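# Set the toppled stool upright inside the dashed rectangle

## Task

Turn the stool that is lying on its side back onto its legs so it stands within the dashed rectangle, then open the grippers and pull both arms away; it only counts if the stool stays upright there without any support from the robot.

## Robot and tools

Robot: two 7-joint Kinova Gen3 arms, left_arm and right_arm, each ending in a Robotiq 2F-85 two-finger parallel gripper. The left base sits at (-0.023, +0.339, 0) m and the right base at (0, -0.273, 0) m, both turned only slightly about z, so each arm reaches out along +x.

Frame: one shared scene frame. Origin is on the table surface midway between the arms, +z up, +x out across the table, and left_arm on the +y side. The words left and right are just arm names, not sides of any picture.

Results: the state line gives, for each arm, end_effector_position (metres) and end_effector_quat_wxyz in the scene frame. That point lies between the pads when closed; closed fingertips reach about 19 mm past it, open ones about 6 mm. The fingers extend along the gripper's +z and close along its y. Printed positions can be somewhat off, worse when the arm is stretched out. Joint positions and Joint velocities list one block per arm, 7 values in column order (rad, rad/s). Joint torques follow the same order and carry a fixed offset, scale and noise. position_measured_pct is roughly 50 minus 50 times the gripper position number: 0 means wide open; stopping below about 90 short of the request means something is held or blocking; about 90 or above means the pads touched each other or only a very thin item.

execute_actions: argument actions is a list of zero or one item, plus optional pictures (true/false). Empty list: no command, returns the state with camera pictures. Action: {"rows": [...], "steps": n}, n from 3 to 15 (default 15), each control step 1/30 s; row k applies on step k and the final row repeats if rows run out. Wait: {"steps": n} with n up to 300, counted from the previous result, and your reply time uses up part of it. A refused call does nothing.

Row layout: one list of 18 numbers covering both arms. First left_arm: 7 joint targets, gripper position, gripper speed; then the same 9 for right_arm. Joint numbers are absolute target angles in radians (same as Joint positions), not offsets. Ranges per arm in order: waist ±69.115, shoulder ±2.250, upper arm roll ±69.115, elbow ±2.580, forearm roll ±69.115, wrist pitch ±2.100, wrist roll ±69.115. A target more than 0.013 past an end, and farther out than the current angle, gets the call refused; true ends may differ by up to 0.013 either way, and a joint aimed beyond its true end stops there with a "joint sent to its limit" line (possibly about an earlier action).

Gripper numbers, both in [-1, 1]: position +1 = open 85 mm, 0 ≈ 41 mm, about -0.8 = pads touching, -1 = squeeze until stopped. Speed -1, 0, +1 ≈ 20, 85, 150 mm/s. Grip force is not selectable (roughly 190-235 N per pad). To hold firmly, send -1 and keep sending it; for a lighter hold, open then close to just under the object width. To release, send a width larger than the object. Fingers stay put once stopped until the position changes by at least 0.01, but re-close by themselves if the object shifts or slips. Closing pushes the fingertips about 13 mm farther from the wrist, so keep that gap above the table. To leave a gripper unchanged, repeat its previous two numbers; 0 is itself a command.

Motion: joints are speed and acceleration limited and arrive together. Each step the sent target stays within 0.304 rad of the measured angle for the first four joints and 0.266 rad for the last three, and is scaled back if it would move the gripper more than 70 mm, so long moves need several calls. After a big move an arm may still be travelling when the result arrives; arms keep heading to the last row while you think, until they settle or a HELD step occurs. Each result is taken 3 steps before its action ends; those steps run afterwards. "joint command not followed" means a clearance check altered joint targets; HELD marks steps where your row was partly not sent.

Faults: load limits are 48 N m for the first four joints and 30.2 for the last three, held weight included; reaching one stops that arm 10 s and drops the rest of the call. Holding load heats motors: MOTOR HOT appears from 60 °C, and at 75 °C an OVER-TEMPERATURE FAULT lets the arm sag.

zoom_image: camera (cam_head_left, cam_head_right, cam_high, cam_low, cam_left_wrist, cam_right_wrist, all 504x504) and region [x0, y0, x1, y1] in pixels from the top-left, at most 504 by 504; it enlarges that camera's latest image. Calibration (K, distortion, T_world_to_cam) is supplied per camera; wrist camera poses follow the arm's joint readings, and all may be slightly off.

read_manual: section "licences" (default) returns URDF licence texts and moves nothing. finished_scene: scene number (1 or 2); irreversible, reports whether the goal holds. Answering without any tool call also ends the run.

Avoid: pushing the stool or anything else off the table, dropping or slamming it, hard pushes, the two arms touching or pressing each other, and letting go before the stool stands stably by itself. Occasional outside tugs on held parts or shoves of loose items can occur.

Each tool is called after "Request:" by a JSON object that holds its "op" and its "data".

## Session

Request:
{"op": "execute_actions", "data": {"actions": []}}

Scene clock: 0.00 s of 4244.00 s.
left_arm: end_effector_position=(+0.3757, +0.7246, +0.1891) position_measured_pct=0.0 end_effector_quat_wxyz=(-0.074, +0.866, +0.491, +0.058) | right_arm: end_effector_position=(+0.2537, +0.5299, +0.3112) position_measured_pct=0.0 end_effector_quat_wxyz=(-0.216, +0.183, +0.866, +0.412)
Joint positions: left_arm=[-1.115  0.65   0.645  1.483 -0.594  1.054 -0.862] | right_arm=[-1.029  0.915  0.054  0.829 -0.945  0.835  0.528]
Joint velocities: left_arm=[ 0.001  0.001 -0.    -0.    -0.     0.001 -0.002] | right_arm=[-0.001 -0.001 -0.001  0.001 -0.     0.001 -0.   ]
Joint torques (N m, as the joint torque sensors report them, + toward a larger angle): no reading
Motor temperatures (°C, as the motors report them): left_arm=[23 23 20 23 30 27 29] | right_arm=[23 23 22 24 25 27 27]
camera_calibration (this result's frames):
cam_left_wrist: T_world_to_cam=[[0.873344, -0.485282, -0.0421045, 0.0236053], [-0.482106, -0.848794, -0.217078, 0.895764], [0.0696057, 0.209882, -0.975246, 0.148684], [0, 0, 0, 1]] pos_world=[0.400888, 0.740568, 0.340448]
cam_right_wrist: T_world_to_cam=[[0.53741, 0.553876, 0.635934, -0.627995], [0.813581, -0.142019, -0.563841, 0.10186], [-0.221983, 0.820397, -0.526946, -0.0703457], [0, 0, 0, 1]] pos_world=[0.239004, 0.420009, 0.419728]

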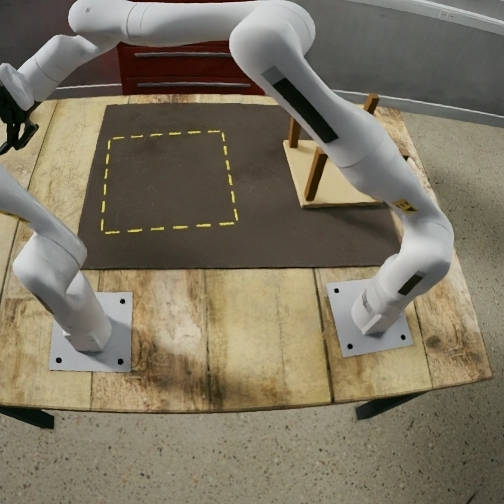

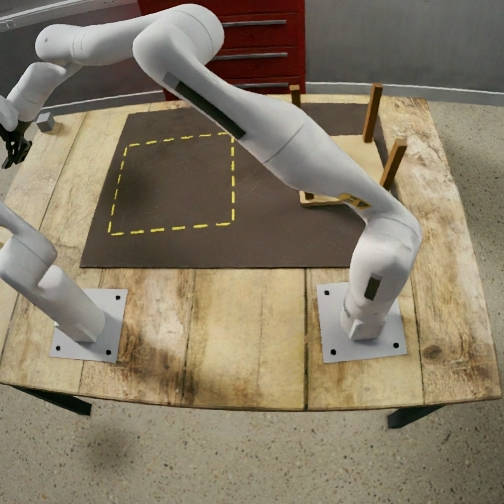

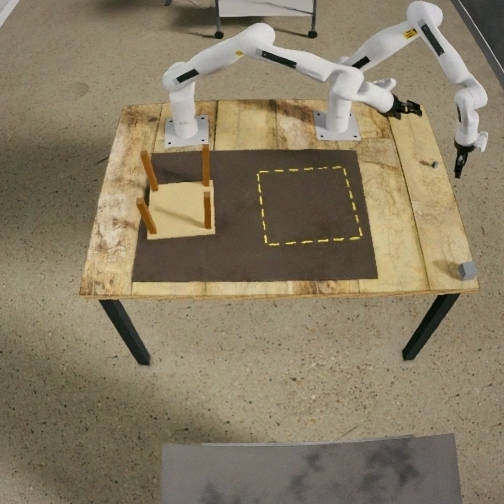

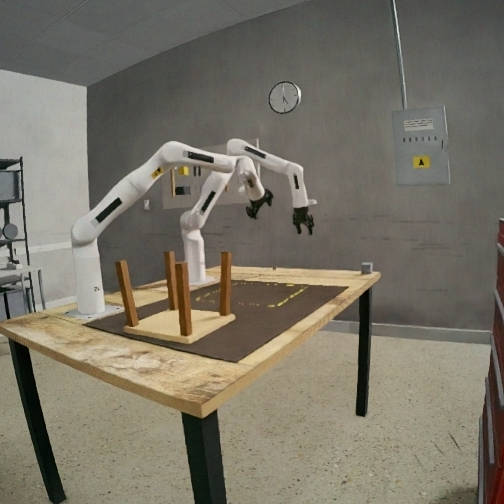

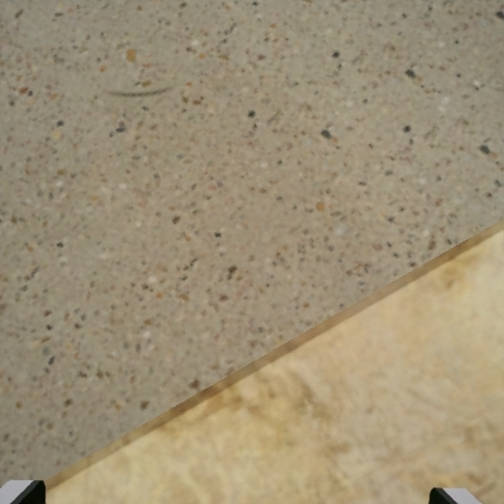

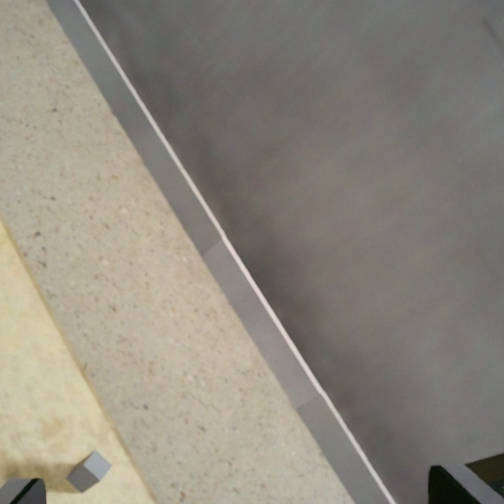

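Request:
{"op": "zoom_image", "data": {"camera": "cam_high", "region": [115, 130, 245, 260]}}

Request:
{"op": "zoom_image", "data": {"camera": "cam_high", "region": [240, 150, 380, 260]}}

Request:
{"op": "zoom_image", "data": {"camera": "cam_high", "region": [150, 90, 370, 160]}}

Request:
{"op": "zoom_image", "data": {"camera": "cam_head_left", "region": [270, 80, 430, 230]}}

Request:
{"op": "zoom_image", "data": {"camera": "cam_head_right", "region": [270, 70, 430, 230]}}

Request:
{"op": "zoom_image", "data": {"camera": "cam_head_left", "region": [85, 115, 255, 250]}}

Request:
{"op": "zoom_image", "data": {"camera": "cam_low", "region": [90, 235, 260, 365]}}

Region (115, 130, 245, 260) of cam_high's 504x504 image, scaled by 3.877, with more detail than that image has.

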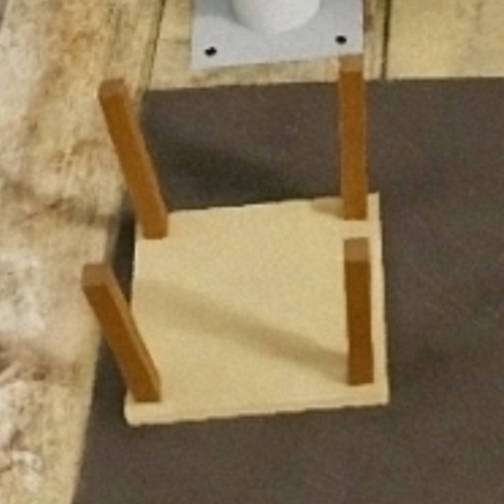

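Region (240, 150, 380, 260) of cam_high's 504x504 image, scaled by 3.600, with more detail than that image has; it fills the top 396 rows of this view, and the rest is white.

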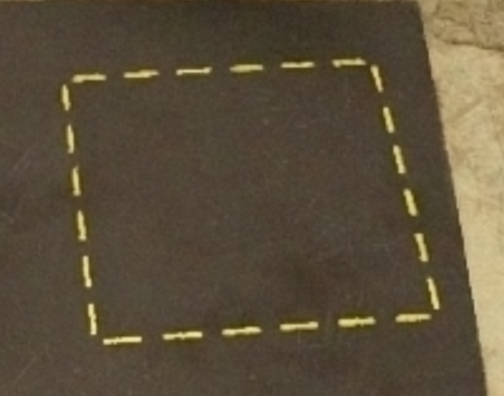

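Region (150, 90, 370, 160) of cam_high's 504x504 image, scaled by 2.291, with more detail than that image has; it fills the top 160 rows of this view, and the rest is white.

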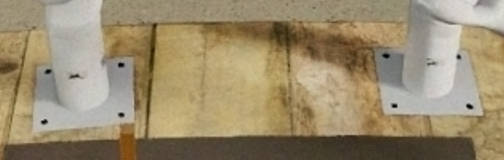

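Region (270, 80, 430, 230) of cam_head_left's 504x504 image, scaled by 3.150, with more detail than that image has; it fills the top 472 rows of this view, and the rest is white.

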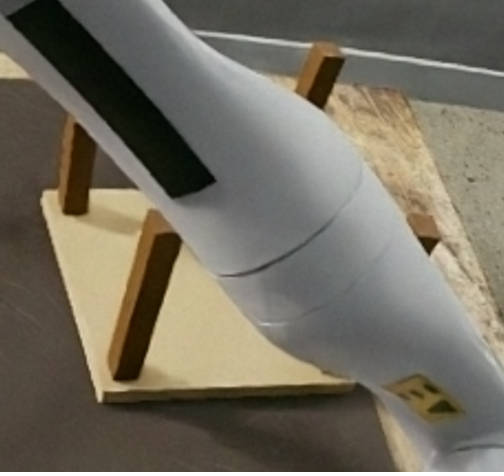

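Region (270, 70, 430, 230) of cam_head_right's 504x504 image, scaled by 3.150, with more detail than that image has.

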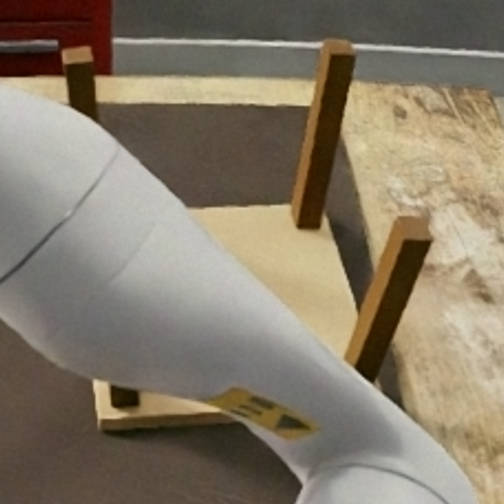

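Region (85, 115, 255, 250) of cam_head_left's 504x504 image, scaled by 2.965, with more detail than that image has; it fills the top 400 rows of this view, and the rest is white.

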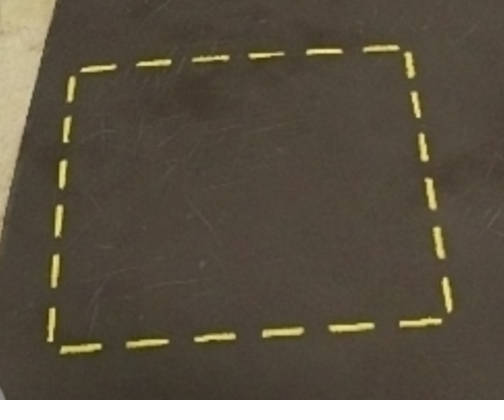

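Region (90, 235, 260, 365) of cam_low's 504x504 image, scaled by 2.965, with more detail than that image has; it fills the top 385 rows of this view, and the rest is white.

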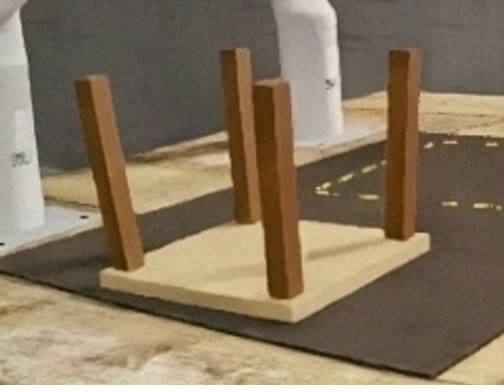

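Request:
{"op": "execute_actions", "data": {"actions": []}}

Scene clock: 6.60 s of 4244.00 s.
left_arm: end_effector_position=(+0.3757, +0.7246, +0.1891) position_measured_pct=0.0 end_effector_quat_wxyz=(-0.074, +0.866, +0.491, +0.058) | right_arm: end_effector_position=(+0.2537, +0.5299, +0.3112) position_measured_pct=0.0 end_effector_quat_wxyz=(-0.216, +0.183, +0.866, +0.412)
Joint positions: left_arm=[-1.115  0.65   0.645  1.483 -0.594  1.054 -0.862] | right_arm=[-1.029  0.915  0.054  0.829 -0.945  0.835  0.528]
Joint velocities: left_arm=[ 0.001 -0.001 -0.002  0.001  0.001  0.001  0.   ] | right_arm=[ 0.001 -0.001  0.    -0.001 -0.001 -0.001 -0.   ]
Joint torques (N m, as the joint torque sensors report them, + toward a larger angle): left_arm=[  0.38 -19.36   2.99  -7.62  -0.53  -0.32   0.14] | right_arm=[  0.27 -25.72  -0.31 -11.63  -1.77  -1.2   -0.02]
Motor temperatures (°C, as the motors report them): left_arm=[23 24 20 23 30 27 29] | right_arm=[23 24 22 24 25 27 27]
Kept back: nothing.
Steps of this call (steps 1 to 90: nothing new was sent; then 3.60 s passed at rest). Readings (joint positions | what the end effector reports):
1: left_arm=[-1.115 0.650 0.645 1.483 -0.594 1.054 -0.862] | right_arm=[-1.029 0.915 0.054 0.829 -0.945 0.835 0.528] | left_arm position_measured_pct=0.0 | right_arm position_measured_pct=0.0
2: left_arm=[-1.115 0.650 0.645 1.483 -0.594 1.054 -0.862] | right_arm=[-1.029 0.915 0.054 0.829 -0.945 0.835 0.528] | left_arm position_measured_pct=0.0 | right_arm position_measured_pct=0.0
4: left_arm=[-1.115 0.650 0.645 1.483 -0.594 1.054 -0.862] | right_arm=[-1.029 0.915 0.054 0.829 -0.945 0.835 0.528] | left_arm position_measured_pct=0.0 | right_arm position_measured_pct=0.0
8: left_arm=[-1.115 0.650 0.645 1.483 -0.594 1.054 -0.862] | right_arm=[-1.029 0.915 0.054 0.829 -0.945 0.835 0.528] | left_arm position_measured_pct=0.0 | right_arm position_measured_pct=0.0
90: the state above
camera_calibration (this result's frames):
cam_left_wrist: T_world_to_cam=[[0.873343, -0.485282, -0.0421028, 0.0236047], [-0.482106, -0.848793, -0.21708, 0.895765], [0.0696083, 0.209883, -0.975246, 0.148682], [0, 0, 0, 1]] pos_world=[0.400889, 0.740569, 0.340448]
cam_right_wrist: T_world_to_cam=[[0.537412, 0.553876, 0.635932, -0.627994], [0.81358, -0.142021, -0.563842, 0.101861], [-0.221983, 0.820397, -0.526946, -0.0703472], [0, 0, 0, 1]] pos_world=[0.239004, 0.42001, 0.419726]

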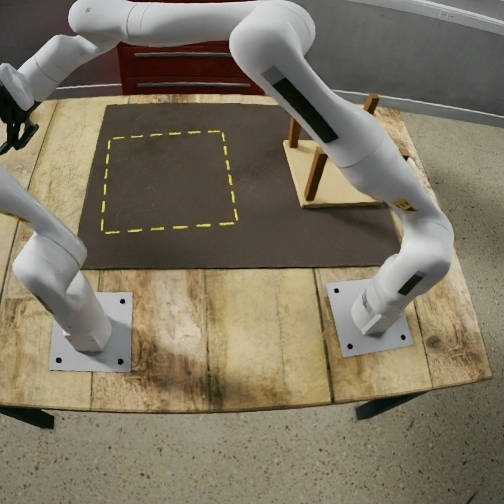

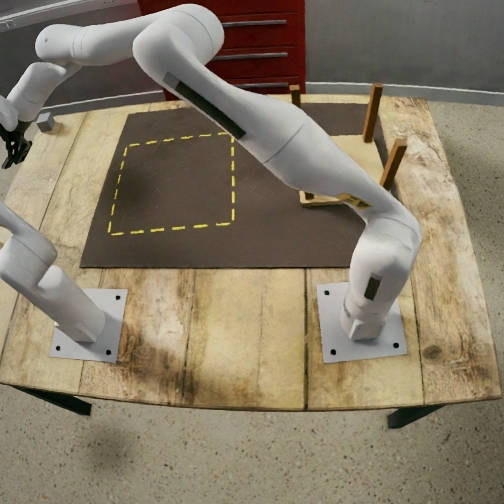

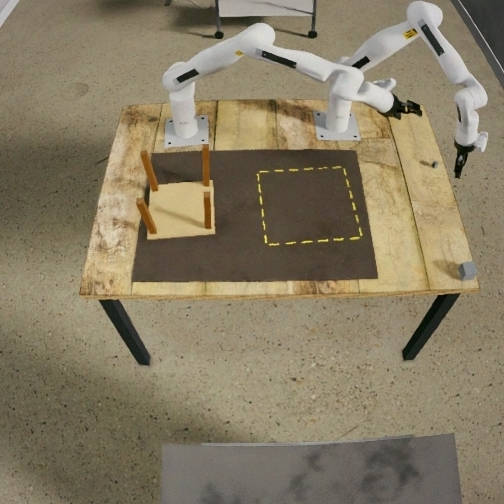

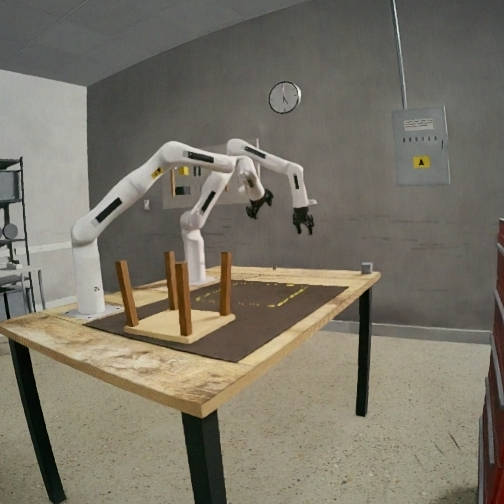

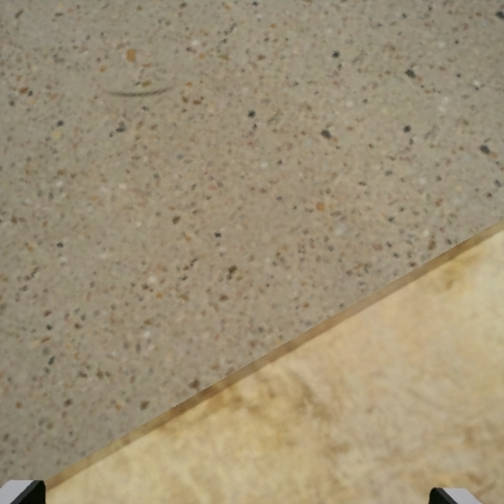

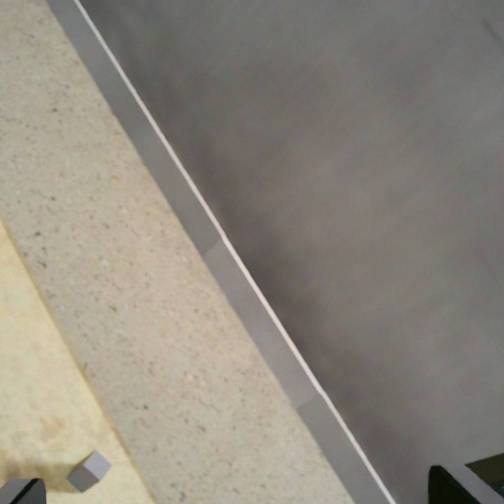

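Request:
{"op": "zoom_image", "data": {"camera": "cam_low", "region": [100, 240, 250, 360]}}

Region (100, 240, 250, 360) of cam_low's 504x504 image, scaled by 3.360, with more detail than that image has; it fills the top 403 rows of this view, and the rest is white.

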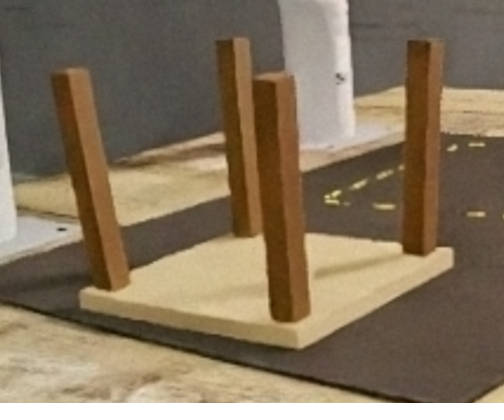

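Request:
{"op": "execute_actions", "data": {"actions": [{"rows": [
[-1.115,0.65,0.645,1.483,-0.594,1.054,-0.862,1,0,-1.0288,0.915,0.054,0.829,-0.945,0.835,0.528,1,0],
[-1.115,0.65,0.645,1.483,-0.594,1.054,-0.862,1,0,-1.0277,0.915,0.054,0.829,-0.945,0.835,0.528,1,0],
[-1.115,0.65,0.645,1.483,-0.594,1.054,-0.862,1,0,-1.0248,0.915,0.054,0.829,-0.945,0.835,0.528,1,0],
[-1.115,0.65,0.645,1.483,-0.594,1.054,-0.862,1,0,-1.0195,0.915,0.054,0.829,-0.945,0.835,0.528,1,0],
[-1.115,0.65,0.645,1.483,-0.594,1.054,-0.862,1,0,-1.0112,0.915,0.054,0.829,-0.945,0.835,0.528,1,0],
[-1.115,0.65,0.645,1.483,-0.594,1.054,-0.862,1,0,-0.9995,0.915,0.054,0.829,-0.945,0.835,0.528,1,0],
[-1.115,0.65,0.645,1.483,-0.594,1.054,-0.862,1,0,-0.9843,0.915,0.054,0.829,-0.945,0.835,0.528,1,0],
[-1.115,0.65,0.645,1.483,-0.594,1.054,-0.862,1,0,-0.9655,0.915,0.054,0.829,-0.945,0.835,0.528,1,0],
[-1.115,0.65,0.645,1.483,-0.594,1.054,-0.862,1,0,-0.9431,0.915,0.054,0.829,-0.945,0.835,0.528,1,0],
[-1.115,0.65,0.645,1.483,-0.594,1.054,-0.862,1,0,-0.9174,0.915,0.054,0.829,-0.945,0.835,0.528,1,0],
[-1.115,0.65,0.645,1.483,-0.594,1.054,-0.862,1,0,-0.8887,0.915,0.054,0.829,-0.945,0.835,0.528,1,0],
[-1.115,0.65,0.645,1.483,-0.594,1.054,-0.862,1,0,-0.8575,0.915,0.054,0.829,-0.945,0.835,0.528,1,0],
[-1.115,0.65,0.645,1.483,-0.594,1.054,-0.862,1,0,-0.8246,0.915,0.054,0.829,-0.945,0.835,0.528,1,0],
[-1.115,0.65,0.645,1.483,-0.594,1.054,-0.862,1,0,-0.7908,0.915,0.054,0.829,-0.945,0.835,0.528,1,0],
[-1.115,0.65,0.645,1.483,-0.594,1.054,-0.862,1,0,-0.7567,0.915,0.054,0.829,-0.945,0.835,0.528,1,0]
], "steps": 15}]}}

Request:
{"op": "execute_actions", "data": {"actions": [{"rows": [
[-1.115,0.65,0.645,1.483,-0.594,1.054,-0.862,1,0,-0.7227,0.915,0.054,0.829,-0.945,0.835,0.528,1,0],
[-1.115,0.65,0.645,1.483,-0.594,1.054,-0.862,1,0,-0.6887,0.915,0.054,0.829,-0.945,0.835,0.528,1,0],
[-1.115,0.65,0.645,1.483,-0.594,1.054,-0.862,1,0,-0.6546,0.915,0.054,0.829,-0.945,0.835,0.528,1,0],
[-1.115,0.65,0.645,1.483,-0.594,1.054,-0.862,1,0,-0.6206,0.915,0.054,0.829,-0.945,0.835,0.528,1,0],
[-1.115,0.65,0.645,1.483,-0.594,1.054,-0.862,1,0,-0.5866,0.915,0.054,0.829,-0.945,0.835,0.528,1,0],
[-1.115,0.65,0.645,1.483,-0.594,1.054,-0.862,1,0,-0.5525,0.915,0.054,0.829,-0.945,0.835,0.528,1,0],
[-1.115,0.65,0.645,1.483,-0.594,1.054,-0.862,1,0,-0.5185,0.915,0.054,0.829,-0.945,0.835,0.528,1,0],
[-1.115,0.65,0.645,1.483,-0.594,1.054,-0.862,1,0,-0.4845,0.915,0.054,0.829,-0.945,0.835,0.528,1,0],
[-1.115,0.65,0.645,1.483,-0.594,1.054,-0.862,1,0,-0.4504,0.915,0.054,0.829,-0.945,0.835,0.528,1,0],
[-1.115,0.65,0.645,1.483,-0.594,1.054,-0.862,1,0,-0.4164,0.915,0.054,0.829,-0.9448,0.836,0.5286,1,0],
[-1.115,0.65,0.645,1.483,-0.594,1.054,-0.862,1,0,-0.3824,0.915,0.0538,0.829,-0.9441,0.8389,0.5305,1,0],
[-1.115,0.65,0.645,1.483,-0.594,1.054,-0.862,1,0,-0.3483,0.915,0.0536,0.829,-0.9431,0.8436,0.5335,1,0],
[-1.115,0.65,0.645,1.483,-0.594,1.054,-0.862,1,0,-0.3143,0.915,0.0533,0.829,-0.9417,0.85,0.5376,1,0],
[-1.115,0.65,0.645,1.483,-0.594,1.054,-0.862,1,0,-0.2803,0.915,0.0529,0.829,-0.9399,0.8583,0.543,1,0],
[-1.115,0.65,0.645,1.483,-0.594,1.054,-0.862,1,0,-0.2462,0.915,0.0525,0.829,-0.9378,0.8682,0.5493,1,0]
], "steps": 15}]}}

Request:
{"op": "execute_actions", "data": {"actions": [{"rows": [
[-1.115,0.65,0.645,1.483,-0.594,1.054,-0.862,1,0,-0.2122,0.915,0.052,0.829,-0.9353,0.8797,0.5566,1,0],
[-1.115,0.65,0.645,1.483,-0.594,1.054,-0.862,1,0,-0.1782,0.915,0.0514,0.829,-0.9324,0.8926,0.5649,1,0],
[-1.115,0.65,0.645,1.483,-0.594,1.054,-0.862,1,0,-0.1441,0.915,0.0507,0.829,-0.9293,0.907,0.5742,1,0],
[-1.115,0.65,0.645,1.483,-0.594,1.054,-0.862,1,0,-0.1101,0.915,0.05,0.829,-0.9258,0.9228,0.5843,1,0],
[-1.115,0.65,0.645,1.483,-0.594,1.054,-0.862,1,0,-0.0761,0.915,0.0492,0.829,-0.9221,0.9398,0.5952,1,0],
[-1.115,0.65,0.645,1.483,-0.594,1.054,-0.862,1,0,-0.042,0.915,0.0484,0.829,-0.9181,0.9582,0.607,1,0],
[-1.115,0.65,0.645,1.483,-0.594,1.054,-0.862,1,0,-0.008,0.915,0.0475,0.829,-0.9138,0.9777,0.6195,1,0],
[-1.115,0.65,0.645,1.483,-0.594,1.054,-0.862,1,0,0.026,0.915,0.0466,0.829,-0.9093,0.9983,0.6327,1,0],
[-1.115,0.65,0.645,1.483,-0.594,1.054,-0.862,1,0,0.0601,0.915,0.0456,0.829,-0.9046,1.0201,0.6467,1,0],
[-1.115,0.65,0.645,1.483,-0.594,1.054,-0.862,1,0,0.0941,0.915,0.0445,0.829,-0.8996,1.0427,0.6612,1,0],
[-1.115,0.65,0.645,1.483,-0.594,1.054,-0.862,1,0,0.1281,0.915,0.0435,0.829,-0.8945,1.0663,0.6763,1,0],
[-1.115,0.65,0.645,1.483,-0.594,1.054,-0.862,1,0,0.1622,0.915,0.0423,0.829,-0.8891,1.0908,0.692,1,0],
[-1.115,0.65,0.645,1.483,-0.594,1.054,-0.862,1,0,0.1962,0.915,0.0412,0.829,-0.8836,1.1161,0.7082,1,0],
[-1.115,0.65,0.645,1.483,-0.594,1.054,-0.862,1,0,0.2302,0.915,0.04,0.829,-0.8779,1.1421,0.7249,1,0],
[-1.115,0.65,0.645,1.483,-0.594,1.054,-0.862,1,0,0.2643,0.915,0.0388,0.829,-0.8721,1.1688,0.742,1,0]
], "steps": 15}]}}

Request:
{"op": "execute_actions", "data": {"actions": [{"rows": [
[-1.115,0.65,0.645,1.483,-0.594,1.054,-0.862,1,0,0.2983,0.915,0.0375,0.829,-0.8662,1.1959,0.7594,1,0],
[-1.115,0.65,0.645,1.483,-0.594,1.054,-0.862,1,0,0.3323,0.915,0.0363,0.829,-0.8601,1.2237,0.7772,1,0],
[-1.115,0.65,0.645,1.483,-0.594,1.054,-0.862,1,0,0.3664,0.915,0.035,0.829,-0.854,1.2519,0.7953,1,0],
[-1.115,0.65,0.645,1.483,-0.594,1.054,-0.862,1,0,0.4004,0.9161,0.0337,0.8298,-0.8477,1.2806,0.8137,1,0],
[-1.115,0.65,0.645,1.483,-0.594,1.054,-0.862,1,0,0.4344,0.9194,0.0324,0.8321,-0.8414,1.3095,0.8322,1,0],
[-1.115,0.65,0.645,1.483,-0.594,1.054,-0.862,1,0,0.4685,0.9248,0.031,0.8358,-0.835,1.3387,0.851,1,0],
[-1.115,0.65,0.645,1.483,-0.594,1.054,-0.862,1,0,0.5025,0.932,0.0297,0.8408,-0.8286,1.3681,0.8698,1,0],
[-1.115,0.65,0.645,1.483,-0.594,1.054,-0.862,1,0,0.5365,0.941,0.0284,0.8471,-0.8222,1.3976,0.8887,1,0],
[-1.115,0.65,0.645,1.483,-0.594,1.054,-0.862,1,0,0.5706,0.9517,0.027,0.8546,-0.8157,1.4272,0.9077,1,0],
[-1.115,0.65,0.645,1.483,-0.594,1.054,-0.862,1,0,0.6046,0.9639,0.0257,0.8631,-0.8092,1.4568,0.9267,1,0],
[-1.115,0.65,0.645,1.483,-0.594,1.054,-0.862,1,0,0.6385,0.9775,0.0243,0.8726,-0.8028,1.4863,0.9456,1,0],
[-1.115,0.65,0.645,1.483,-0.594,1.054,-0.862,1,0,0.672,0.9924,0.023,0.883,-0.7964,1.5157,0.9644,1,0],
[-1.115,0.65,0.645,1.483,-0.594,1.054,-0.862,1,0,0.7046,1.0085,0.0216,0.8941,-0.79,1.5449,0.9832,1,0],
[-1.115,0.65,0.645,1.483,-0.594,1.054,-0.862,1,0,0.7358,1.0255,0.0203,0.906,-0.7837,1.5738,1.0017,1,0],
[-1.115,0.65,0.645,1.483,-0.594,1.054,-0.862,1,0,0.7654,1.0435,0.019,0.9186,-0.7774,1.6025,1.0201,1,0]
], "steps": 15}]}}

Request:
{"op": "execute_actions", "data": {"actions": [{"rows": [
[-1.115,0.65,0.645,1.483,-0.594,1.054,-0.862,1,0,0.7932,1.0622,0.0177,0.9316,-0.7713,1.6307,1.0382,1,0],
[-1.115,0.65,0.645,1.483,-0.594,1.054,-0.862,1,0,0.8187,1.0816,0.0165,0.9451,-0.7652,1.6585,1.056,1,0],
[-1.115,0.65,0.645,1.483,-0.594,1.054,-0.862,1,0,0.842,1.1014,0.0152,0.9589,-0.7593,1.6856,1.0734,1,0],
[-1.115,0.65,0.645,1.483,-0.594,1.054,-0.862,1,0,0.8628,1.1217,0.014,0.973,-0.7535,1.7123,1.0905,1,0],
[-1.115,0.65,0.645,1.483,-0.594,1.054,-0.862,1,0,0.8811,1.1422,0.0128,0.9873,-0.7478,1.7383,1.1072,1,0],
[-1.115,0.65,0.645,1.483,-0.594,1.054,-0.862,1,0,0.8968,1.1628,0.0117,1.0017,-0.7423,1.7636,1.1234,1,0],
[-1.115,0.65,0.645,1.483,-0.594,1.054,-0.862,1,0,0.9101,1.1834,0.0105,1.0161,-0.7369,1.7881,1.1391,1,0],
[-1.115,0.65,0.645,1.483,-0.594,1.054,-0.862,1,0,0.9208,1.2039,0.0095,1.0304,-0.7318,1.8117,1.1542,1,0],
[-1.115,0.65,0.645,1.483,-0.594,1.054,-0.862,1,0,0.9293,1.2242,0.0084,1.0445,-0.7268,1.8343,1.1687,1,0],
[-1.115,0.65,0.645,1.483,-0.594,1.054,-0.862,1,0,0.9356,1.244,0.0074,1.0583,-0.7221,1.8561,1.1827,1,0],
[-1.115,0.65,0.645,1.483,-0.594,1.054,-0.862,1,0,0.94,1.2634,0.0065,1.0718,-0.7176,1.8767,1.1959,1,0],
[-1.115,0.65,0.645,1.483,-0.594,1.054,-0.862,1,0,0.9428,1.2821,0.0056,1.0848,-0.7133,1.8962,1.2084,1,0],
[-1.115,0.65,0.645,1.483,-0.594,1.054,-0.862,1,0,0.9443,1.3001,0.0048,1.0974,-0.7093,1.9146,1.2202,1,0],
[-1.115,0.65,0.645,1.483,-0.594,1.054,-0.862,1,0,0.9448,1.3171,0.004,1.1093,-0.7056,1.9316,1.2311,1,0],
[-1.115,0.65,0.645,1.483,-0.594,1.054,-0.862,1,0,0.9449,1.3332,0.0033,1.1204,-0.7021,1.9474,1.2412,1,0]
], "steps": 15}]}}

Request:
{"op": "execute_actions", "data": {"actions": [{"rows": [
[-1.115,0.65,0.645,1.483,-0.594,1.054,-0.862,1,0,0.9449,1.3481,0.0026,1.1308,-0.699,1.9618,1.2505,1,0],
[-1.115,0.65,0.645,1.483,-0.594,1.054,-0.862,1,0,0.9449,1.3617,0.002,1.1403,-0.6961,1.9747,1.2588,1,0],
[-1.115,0.65,0.645,1.483,-0.594,1.054,-0.862,1,0,0.9449,1.3739,0.0015,1.1488,-0.6936,1.9862,1.2661,1,0],
[-1.115,0.65,0.645,1.483,-0.594,1.054,-0.862,1,0,0.9443,1.3841,0.0011,1.1582,-0.6917,1.9948,1.2732,1,0],
[-1.115,0.65,0.645,1.483,-0.594,1.054,-0.862,1,0,0.9427,1.3917,0.0007,1.1701,-0.6906,1.9995,1.2808,1,0],
[-1.115,0.65,0.645,1.483,-0.594,1.054,-0.862,1,0,0.9401,1.3966,0.0004,1.1838,-0.6902,2.0002,1.2884,1,0],
[-1.115,0.65,0.645,1.483,-0.594,1.054,-0.862,1,0,0.9368,1.3991,0.0002,1.1989,-0.6905,1.9974,1.296,1,0],
[-1.115,0.65,0.645,1.483,-0.594,1.054,-0.862,1,0,0.9327,1.3989,0,1.2148,-0.6913,1.9915,1.3034,1,0],
[-1.115,0.65,0.645,1.483,-0.594,1.054,-0.862,1,0,0.9282,1.396,0,1.2311,-0.6929,1.9823,1.3102,1,0],
[-1.115,0.65,0.645,1.483,-0.594,1.054,-0.862,1,0,0.9232,1.3916,0,1.2479,-0.6948,1.9713,1.3169,1,0],
[-1.115,0.65,0.645,1.483,-0.594,1.054,-0.862,1,0,0.918,1.3871,0,1.2656,-0.6969,1.9597,1.324,1,0],
[-1.115,0.65,0.645,1.483,-0.594,1.054,-0.862,1,0,0.9127,1.3824,0,1.2837,-0.699,1.9478,1.3313,1,0],
[-1.115,0.65,0.645,1.483,-0.594,1.054,-0.862,1,0,0.9073,1.3777,0,1.3018,-0.701,1.9359,1.3386,1,0],
[-1.115,0.65,0.645,1.483,-0.594,1.054,-0.862,1,0,0.9021,1.3732,0,1.3195,-0.7031,1.9243,1.3457,1,0],
[-1.115,0.65,0.645,1.483,-0.594,1.054,-0.862,1,0,0.8971,1.3688,0,1.3363,-0.705,1.9133,1.3524,1,0]
], "steps": 15}]}}

Request:
{"op": "execute_actions", "data": {"actions": [{"rows": [
[-1.115,0.65,0.645,1.483,-0.594,1.054,-0.862,1,0,0.8926,1.3648,0,1.3518,-0.7068,1.9032,1.3586,1,0],
[-1.115,0.65,0.645,1.483,-0.594,1.054,-0.862,1,0,0.8885,1.3613,0,1.3654,-0.7083,1.8943,1.3641,1,0],
[-1.115,0.65,0.645,1.483,-0.594,1.054,-0.862,1,0,0.8852,1.3584,0,1.3768,-0.7096,1.8868,1.3687,1,0],
[-1.115,0.65,0.645,1.483,-0.594,1.054,-0.862,1,0,0.8826,1.3561,0,1.3855,-0.7106,1.8811,1.3722,1,0],
[-1.115,0.65,0.645,1.483,-0.594,1.054,-0.862,1,0,0.881,1.3547,0,1.3911,-0.7113,1.8775,1.3744,1,0],
[-1.115,0.65,0.645,1.483,-0.594,1.054,-0.862,1,0,0.8804,1.3542,0,1.393,-0.7115,1.8762,1.3752,1,0]
], "steps": 13}], "pictures": true}}

Scene clock: 11.87 s of 4244.00 s.
left_arm: end_effector_position=(+0.3756, +0.7246, +0.1890) position_measured_pct=0.0 end_effector_quat_wxyz=(-0.074, +0.866, +0.492, +0.058) | right_arm: end_effector_position=(+0.3328, +0.5002, +0.3111) position_measured_pct=0.0 end_effector_quat_wxyz=(-0.196, +0.226, +0.856, +0.422)
Joint positions: left_arm=[-1.115  0.65   0.645  1.483 -0.594  1.054 -0.862] | right_arm=[-0.927  0.915  0.052  0.829 -0.945  0.835  0.528]
Joint velocities: left_arm=[ 0.    -0.001  0.     0.001 -0.    -0.002 -0.   ] | right_arm=[ 0.629  0.002  0.007  0.001  0.001 -0.004 -0.   ]
Joint torques (N m, as the joint torque sensors report them, + toward a larger angle): left_arm=[  0.43 -19.39   3.15  -7.68  -0.5   -0.27   0.25] | right_arm=[  3.1  -26.17   0.04 -11.14  -1.71  -1.41  -0.37]
Motor temperatures (°C, as the motors report them): left_arm=[23 24 20 23 30 27 29] | right_arm=[23 24 22 24 25 27 27]
Steps of this call (steps 1 to 90: nothing new was sent; then 1.87 s passed at rest; steps 91 to 102: the first 12 steps of this action). Readings (joint positions | what the end effector reports):
91: left_arm=[-1.115 0.650 0.645 1.483 -0.594 1.054 -0.862] | right_arm=[-1.029 0.915 0.054 0.829 -0.945 0.835 0.528] | left_arm position_measured_pct=0.0 | right_arm position_measured_pct=0.0
92: left_arm=[-1.115 0.650 0.645 1.483 -0.594 1.054 -0.862] | right_arm=[-1.028 0.915 0.054 0.829 -0.945 0.835 0.528] | left_arm position_measured_pct=0.0 | right_arm position_measured_pct=0.0
94: left_arm=[-1.115 0.650 0.645 1.483 -0.594 1.054 -0.862] | right_arm=[-1.025 0.915 0.053 0.829 -0.945 0.835 0.528] | left_arm position_measured_pct=0.0 | right_arm position_measured_pct=0.0
98: left_arm=[-1.115 0.650 0.645 1.483 -0.594 1.054 -0.862] | right_arm=[-0.995 0.915 0.052 0.829 -0.945 0.836 0.528] | left_arm position_measured_pct=0.0 | right_arm position_measured_pct=0.0
102: the state above

Scene clock: 12.37 s of 4244.00 s.
left_arm: end_effector_position=(+0.3756, +0.7246, +0.1890) position_measured_pct=0.0 end_effector_quat_wxyz=(-0.074, +0.866, +0.492, +0.058) | right_arm: end_effector_position=(+0.5641, +0.3520, +0.3106) position_measured_pct=0.0 end_effector_quat_wxyz=(-0.124, +0.363, +0.808, +0.448)
Joint positions: left_arm=[-1.115  0.65   0.645  1.483 -0.594  1.054 -0.862] | right_arm=[-0.601  0.915  0.054  0.829 -0.945  0.835  0.528]
Joint velocities: left_arm=[-0.    -0.001  0.    -0.     0.001 -0.001  0.001] | right_arm=[0.655 0.002 0.001 0.001 0.001 0.004 0.003]
Joint torques (N m, as the joint torque sensors report them, + toward a larger angle): left_arm=[  0.33 -19.37   3.03  -7.63  -0.48  -0.28   0.17] | right_arm=[  0.6  -26.21  -1.   -11.22  -2.12  -0.69  -0.5 ]
Motor temperatures (°C, as the motors report them): left_arm=[23 24 20 23 30 27 29] | right_arm=[23 24 22 24 25 27 27]
Steps of this call (steps 1 to 3: the last 3 steps of your previous action; steps 4 to 15: the first 12 steps of this action). Readings (joint positions | what the end effector reports):
4: left_arm=[-1.115 0.650 0.645 1.483 -0.594 1.054 -0.862] | right_arm=[-0.841 0.915 0.054 0.829 -0.945 0.835 0.528] | left_arm position_measured_pct=0.0 | right_arm position_measured_pct=0.0
5: left_arm=[-1.115 0.650 0.645 1.483 -0.594 1.054 -0.862] | right_arm=[-0.819 0.915 0.054 0.829 -0.945 0.835 0.528] | left_arm position_measured_pct=0.0 | right_arm position_measured_pct=0.0
7: left_arm=[-1.115 0.650 0.645 1.483 -0.594 1.054 -0.862] | right_arm=[-0.775 0.915 0.054 0.829 -0.945 0.835 0.528] | left_arm position_measured_pct=0.0 | right_arm position_measured_pct=0.0
11: left_arm=[-1.115 0.650 0.645 1.483 -0.594 1.054 -0.862] | right_arm=[-0.688 0.915 0.054 0.829 -0.945 0.835 0.528] | left_arm position_measured_pct=0.0 | right_arm position_measured_pct=0.0
15: the state above

Scene clock: 12.87 s of 4244.00 s.
left_arm: end_effector_position=(+0.3756, +0.7246, +0.1890) position_measured_pct=0.0 end_effector_quat_wxyz=(-0.074, +0.866, +0.492, +0.058) | right_arm: end_effector_position=(+0.7140, +0.1321, +0.3003) position_measured_pct=0.0 end_effector_quat_wxyz=(-0.065, +0.457, +0.769, +0.442)
Joint positions: left_arm=[-1.115  0.65   0.645  1.483 -0.594  1.054 -0.862] | right_arm=[-0.259  0.916  0.05   0.828 -0.925  0.925  0.586]
Joint velocities: left_arm=[ 0.001 -0.001 -0.001  0.    -0.    -0.002  0.   ] | right_arm=[ 0.715 -0.    -0.019 -0.001  0.091  0.405  0.26 ]
Joint torques (N m, as the joint torque sensors report them, + toward a larger angle): left_arm=[  0.15 -19.36   2.95  -7.6   -0.6   -0.29   0.06] | right_arm=[  0.55 -25.7   -1.07 -11.07  -2.02  -1.    -0.07]
Motor temperatures (°C, as the motors report them): left_arm=[23 24 20 23 30 27 29] | right_arm=[23 24 22 24 25 27 27]
Steps of this call (steps 1 to 3: the last 3 steps of your previous action; steps 4 to 15: the first 12 steps of this action). Readings (joint positions | what the end effector reports):
4: left_arm=[-1.115 0.650 0.645 1.483 -0.594 1.054 -0.862] | right_arm=[-0.513 0.916 0.054 0.829 -0.944 0.839 0.531] | left_arm position_measured_pct=0.0 | right_arm position_measured_pct=0.0
5: left_arm=[-1.115 0.650 0.645 1.483 -0.594 1.054 -0.862] | right_arm=[-0.490 0.916 0.054 0.829 -0.944 0.841 0.532] | left_arm position_measured_pct=0.0 | right_arm position_measured_pct=0.0
7: left_arm=[-1.115 0.650 0.645 1.483 -0.594 1.054 -0.862] | right_arm=[-0.445 0.916 0.053 0.829 -0.942 0.850 0.538] | left_arm position_measured_pct=0.0 | right_arm position_measured_pct=0.0
11: left_arm=[-1.115 0.650 0.645 1.483 -0.594 1.054 -0.862] | right_arm=[-0.353 0.916 0.052 0.828 -0.935 0.879 0.557] | left_arm position_measured_pct=0.0 | right_arm position_measured_pct=0.0
15: the state above

Scene clock: 13.37 s of 4244.00 s.
left_arm: end_effector_position=(+0.3756, +0.7246, +0.1890) position_measured_pct=0.0 end_effector_quat_wxyz=(-0.074, +0.866, +0.492, +0.058) | right_arm: end_effector_position=(+0.7250, -0.1175, +0.2635) position_measured_pct=0.0 end_effector_quat_wxyz=(-0.068, +0.476, +0.785, +0.389)
Joint positions: left_arm=[-1.115  0.65   0.645  1.483 -0.594  1.054 -0.862] | right_arm=[ 0.107  0.927  0.036  0.836 -0.86   1.215  0.78 ]
Joint velocities: left_arm=[ 0.001  0.    -0.001 -0.     0.    -0.    -0.001] | right_arm=[ 0.715  0.149 -0.034  0.096  0.156  0.625  0.468]
Joint torques (N m, as the joint torque sensors report them, + toward a larger angle): left_arm=[  0.27 -19.46   2.93  -7.58  -0.61  -0.25   0.19] | right_arm=[  0.21 -22.74  -1.26  -9.53  -1.79  -0.1    0.01]
Motor temperatures (°C, as the motors report them): left_arm=[23 24 20 23 30 27 29] | right_arm=[23 24 22 24 25 27 27]
Steps of this call (steps 1 to 3: the last 3 steps of your previous action; steps 4 to 15: the first 12 steps of this action). Readings (joint positions | what the end effector reports):
4: left_arm=[-1.115 0.650 0.645 1.483 -0.594 1.054 -0.862] | right_arm=[-0.162 0.916 0.047 0.828 -0.912 0.988 0.626] | left_arm position_measured_pct=0.0 | right_arm position_measured_pct=0.0
5: left_arm=[-1.115 0.650 0.645 1.483 -0.594 1.054 -0.862] | right_arm=[-0.138 0.916 0.046 0.828 -0.908 1.006 0.638] | left_arm position_measured_pct=0.0 | right_arm position_measured_pct=0.0
7: left_arm=[-1.115 0.650 0.645 1.483 -0.594 1.054 -0.862] | right_arm=[-0.089 0.916 0.045 0.828 -0.899 1.045 0.663] | left_arm position_measured_pct=0.0 | right_arm position_measured_pct=0.0
11: left_arm=[-1.115 0.650 0.645 1.483 -0.594 1.054 -0.862] | right_arm=[0.010 0.917 0.041 0.829 -0.880 1.130 0.719] | left_arm position_measured_pct=0.0 | right_arm position_measured_pct=0.0
15: the state above

Scene clock: 13.87 s of 4244.00 s.
left_arm: end_effector_position=(+0.3756, +0.7246, +0.1890) position_measured_pct=0.0 end_effector_quat_wxyz=(-0.074, +0.866, +0.492, +0.058) | right_arm: end_effector_position=(+0.6014, -0.3085, +0.1285) position_measured_pct=0.0 end_effector_quat_wxyz=(-0.216, +0.500, +0.766, +0.342)
Joint positions: left_arm=[-1.115  0.65   0.645  1.483 -0.594  1.054 -0.862] | right_arm=[ 0.446  1.09   0.019  0.947 -0.781  1.509  1.016]
Joint velocities: left_arm=[ 0.    -0.     0.001  0.    -0.    -0.001 -0.001] | right_arm=[ 0.66   0.434 -0.053  0.307  0.119  0.589  0.46 ]
Joint torques (N m, as the joint torque sensors report them, + toward a larger angle): left_arm=[  0.26 -19.38   3.01  -7.74  -0.44  -0.17   0.27] | right_arm=[  0.9  -23.77  -0.43  -5.23  -0.17   2.39  -0.48]
Motor temperatures (°C, as the motors report them): left_arm=[23 24 20 23 30 27 29] | right_arm=[23 24 22 24 25 27 27]
Steps of this call (steps 1 to 3: the last 3 steps of your previous action; steps 4 to 15: the first 12 steps of this action). Readings (joint positions | what the end effector reports):
4: left_arm=[-1.115 0.650 0.645 1.483 -0.594 1.054 -0.862] | right_arm=[0.201 0.955 0.032 0.855 -0.838 1.297 0.843] | left_arm position_measured_pct=0.0 | right_arm position_measured_pct=0.0
5: left_arm=[-1.115 0.650 0.645 1.483 -0.594 1.054 -0.862] | right_arm=[0.224 0.964 0.031 0.861 -0.833 1.317 0.859] | left_arm position_measured_pct=0.0 | right_arm position_measured_pct=0.0
7: left_arm=[-1.115 0.650 0.645 1.483 -0.594 1.054 -0.862] | right_arm=[0.269 0.984 0.029 0.875 -0.822 1.356 0.891] | left_arm position_measured_pct=0.0 | right_arm position_measured_pct=0.0
11: left_arm=[-1.115 0.650 0.645 1.483 -0.594 1.054 -0.862] | right_arm=[0.357 1.033 0.024 0.908 -0.800 1.434 0.954] | left_arm position_measured_pct=0.0 | right_arm position_measured_pct=0.0
15: the state above

Scene clock: 14.37 s of 4244.00 s.
left_arm: end_effector_position=(+0.3756, +0.7246, +0.1890) position_measured_pct=0.0 end_effector_quat_wxyz=(-0.074, +0.866, +0.492, +0.058) | right_arm: end_effector_position=(+0.3870, -0.3977, +0.0674) position_measured_pct=0.0 end_effector_quat_wxyz=(-0.445, +0.490, +0.612, +0.432)
Joint positions: left_arm=[-1.115  0.65   0.645  1.483 -0.594  1.054 -0.862] | right_arm=[ 0.815  1.324  0.004  1.157 -0.714  1.85   1.243]
Joint velocities: left_arm=[ 0.001  0.001 -0.    -0.     0.     0.001 -0.   ] | right_arm=[ 0.708  0.415 -0.011  0.827  0.115  0.733  0.592]
Joint torques (N m, as the joint torque sensors report them, + toward a larger angle): left_arm=[  0.38 -19.27   3.02  -7.62  -0.62  -0.31   0.17] | right_arm=[ -1.93 -23.18  -2.16  -3.01  -0.82   3.15   0.03]
Motor temperatures (°C, as the motors report them): left_arm=[23 24 20 23 30 27 29] | right_arm=[23 24 22 24 25 27 27]
Steps of this call (steps 1 to 3: the last 3 steps of your previous action; steps 4 to 15: the first 12 steps of this action). Readings (joint positions | what the end effector reports):
4: left_arm=[-1.115 0.650 0.645 1.483 -0.594 1.054 -0.862] | right_arm=[0.537 1.152 0.015 0.989 -0.762 1.587 1.076] | left_arm position_measured_pct=0.0 | right_arm position_measured_pct=0.0
5: left_arm=[-1.115 0.650 0.645 1.483 -0.594 1.054 -0.862] | right_arm=[0.560 1.168 0.014 1.001 -0.757 1.607 1.091] | left_arm position_measured_pct=0.0 | right_arm position_measured_pct=0.0
7: left_arm=[-1.115 0.650 0.645 1.483 -0.594 1.054 -0.862] | right_arm=[0.609 1.201 0.011 1.023 -0.748 1.648 1.119] | left_arm position_measured_pct=0.0 | right_arm position_measured_pct=0.0
11: left_arm=[-1.115 0.650 0.645 1.483 -0.594 1.054 -0.862] | right_arm=[0.713 1.263 0.008 1.073 -0.730 1.740 1.175] | left_arm position_measured_pct=0.0 | right_arm position_measured_pct=0.0
15: the state above

Scene clock: 14.80 s of 4244.00 s.
left_arm: end_effector_position=(+0.3756, +0.7246, +0.1890) position_measured_pct=0.0 end_effector_quat_wxyz=(-0.074, +0.866, +0.492, +0.058) | right_arm: end_effector_position=(+0.3218, -0.3646, +0.0848) position_measured_pct=0.0 end_effector_quat_wxyz=(+0.507, -0.461, -0.536, -0.492)
Joint positions: left_arm=[-1.115  0.65   0.645  1.483 -0.594  1.054 -0.862] | right_arm=[ 0.881  1.354 -0.     1.391 -0.713  1.876  1.375]
Joint velocities: left_arm=[ 0.     0.    -0.001  0.    -0.001 -0.     0.   ] | right_arm=[ 0.002 -0.006  0.006  0.013 -0.006 -0.011  0.002]
Joint torques (N m, as the joint torque sensors report them, + toward a larger angle): left_arm=[  0.32 -19.34   2.94  -7.68  -0.55  -0.29   0.17] | right_arm=[  0.52 -19.84  -1.32  -0.93  -0.14   2.55  -0.41]
Motor temperatures (°C, as the motors report them): left_arm=[23 24 20 23 30 27 29] | right_arm=[23 24 22 24 25 27 27]
Steps of this call (steps 1 to 3: the last 3 steps of your previous action; steps 4 to 13: the first 10 steps of this action). Readings (joint positions | what the end effector reports):
4: left_arm=[-1.115 0.650 0.645 1.483 -0.594 1.054 -0.862] | right_arm=[0.883 1.361 0.003 1.273 -0.704 1.911 1.317] | left_arm position_measured_pct=0.0 | right_arm position_measured_pct=0.0
5: left_arm=[-1.115 0.650 0.645 1.483 -0.594 1.054 -0.862] | right_arm=[0.888 1.361 0.003 1.298 -0.704 1.913 1.331] | left_arm position_measured_pct=0.0 | right_arm position_measured_pct=0.0
7: left_arm=[-1.115 0.650 0.645 1.483 -0.594 1.054 -0.862] | right_arm=[0.889 1.361 0.002 1.341 -0.706 1.908 1.353] | left_arm position_measured_pct=0.0 | right_arm position_measured_pct=0.0
11: left_arm=[-1.115 0.650 0.645 1.483 -0.594 1.054 -0.862] | right_arm=[0.880 1.354 -0.000 1.388 -0.712 1.878 1.374] | left_arm position_measured_pct=0.0 | right_arm position_measured_pct=0.0
13: the state above
camera_calibration (this result's frames):
cam_left_wrist: T_world_to_cam=[[0.87365, -0.484716, -0.0422667, 0.0232397], [-0.481617, -0.849167, -0.216704, 0.895714], [0.0691483, 0.209679, -0.975322, 0.1489], [0, 0, 0, 1]] pos_world=[0.400792, 0.740654, 0.340312]
cam_right_wrist: T_world_to_cam=[[0.998668, 0.0477525, 0.0195514, -0.305889], [0.0182817, 0.0268836, -0.999471, 0.146257], [-0.0482528, 0.998497, 0.0259748, 0.521408], [0, 0, 0, 1]] pos_world=[0.327967, -0.509949, 0.138616]

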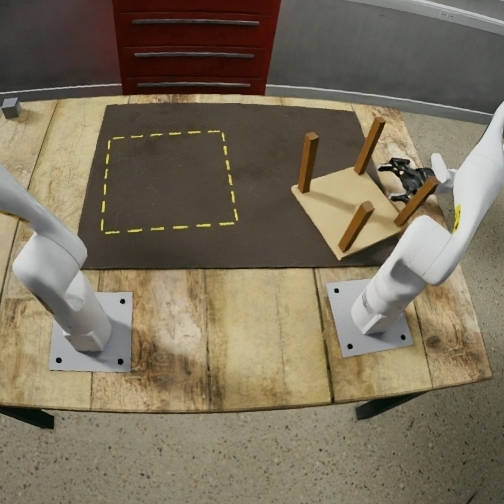

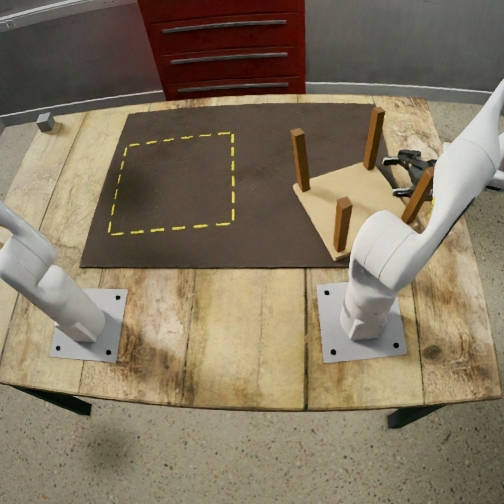

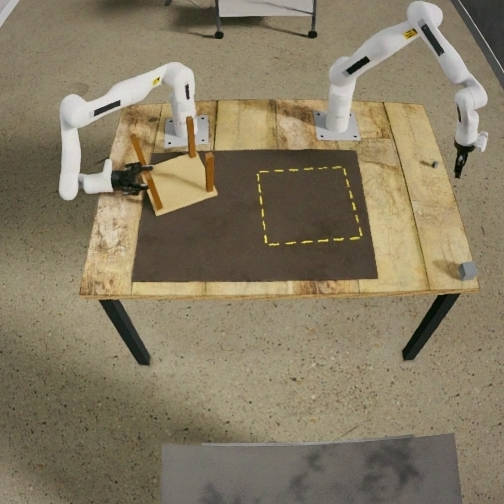

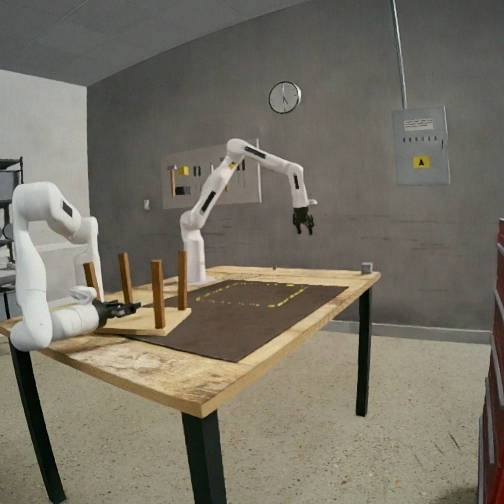

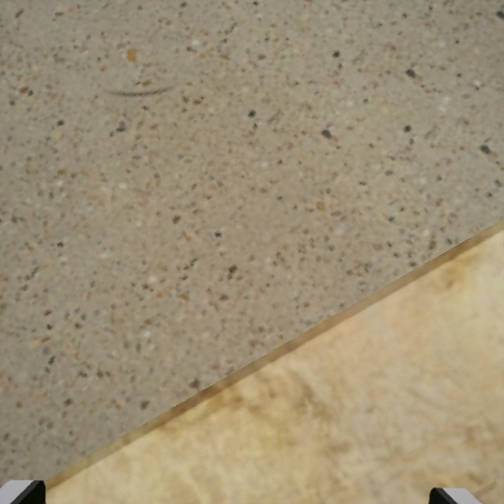

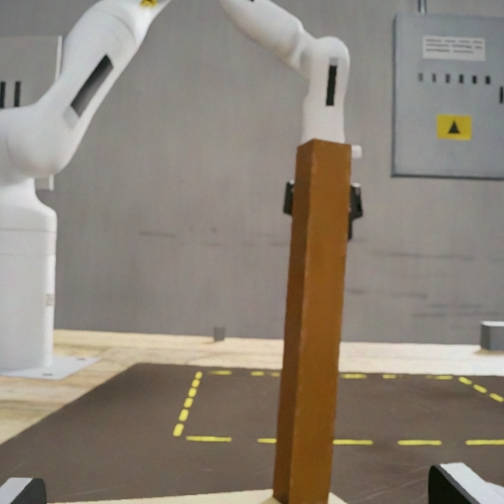

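Request:
{"op": "zoom_image", "data": {"camera": "cam_high", "region": [100, 100, 230, 230]}}

Request:
{"op": "zoom_image", "data": {"camera": "cam_head_left", "region": [280, 105, 450, 275]}}

Request:
{"op": "zoom_image", "data": {"camera": "cam_head_right", "region": [280, 95, 450, 265]}}

Region (100, 100, 230, 230) of cam_high's 504x504 image, scaled by 3.877, with more detail than that image has.

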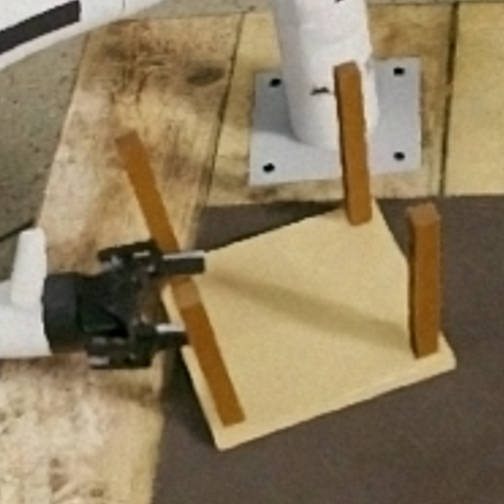

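Region (280, 105, 450, 275) of cam_head_left's 504x504 image, scaled by 2.965, with more detail than that image has.

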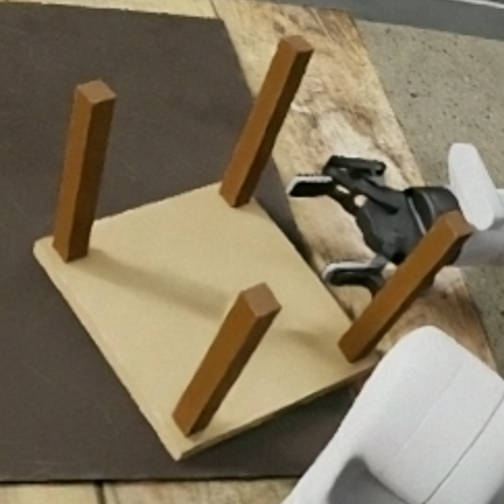

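Region (280, 95, 450, 265) of cam_head_right's 504x504 image, scaled by 2.965, with more detail than that image has.

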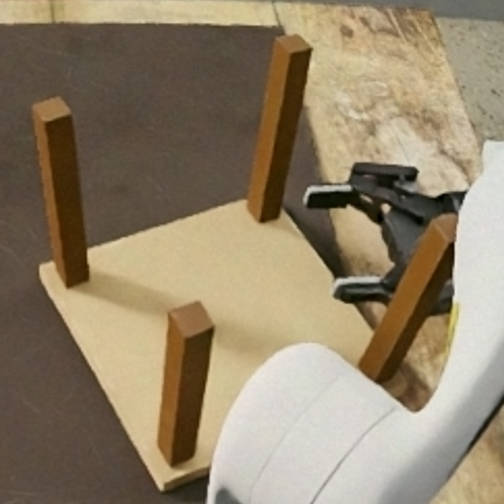

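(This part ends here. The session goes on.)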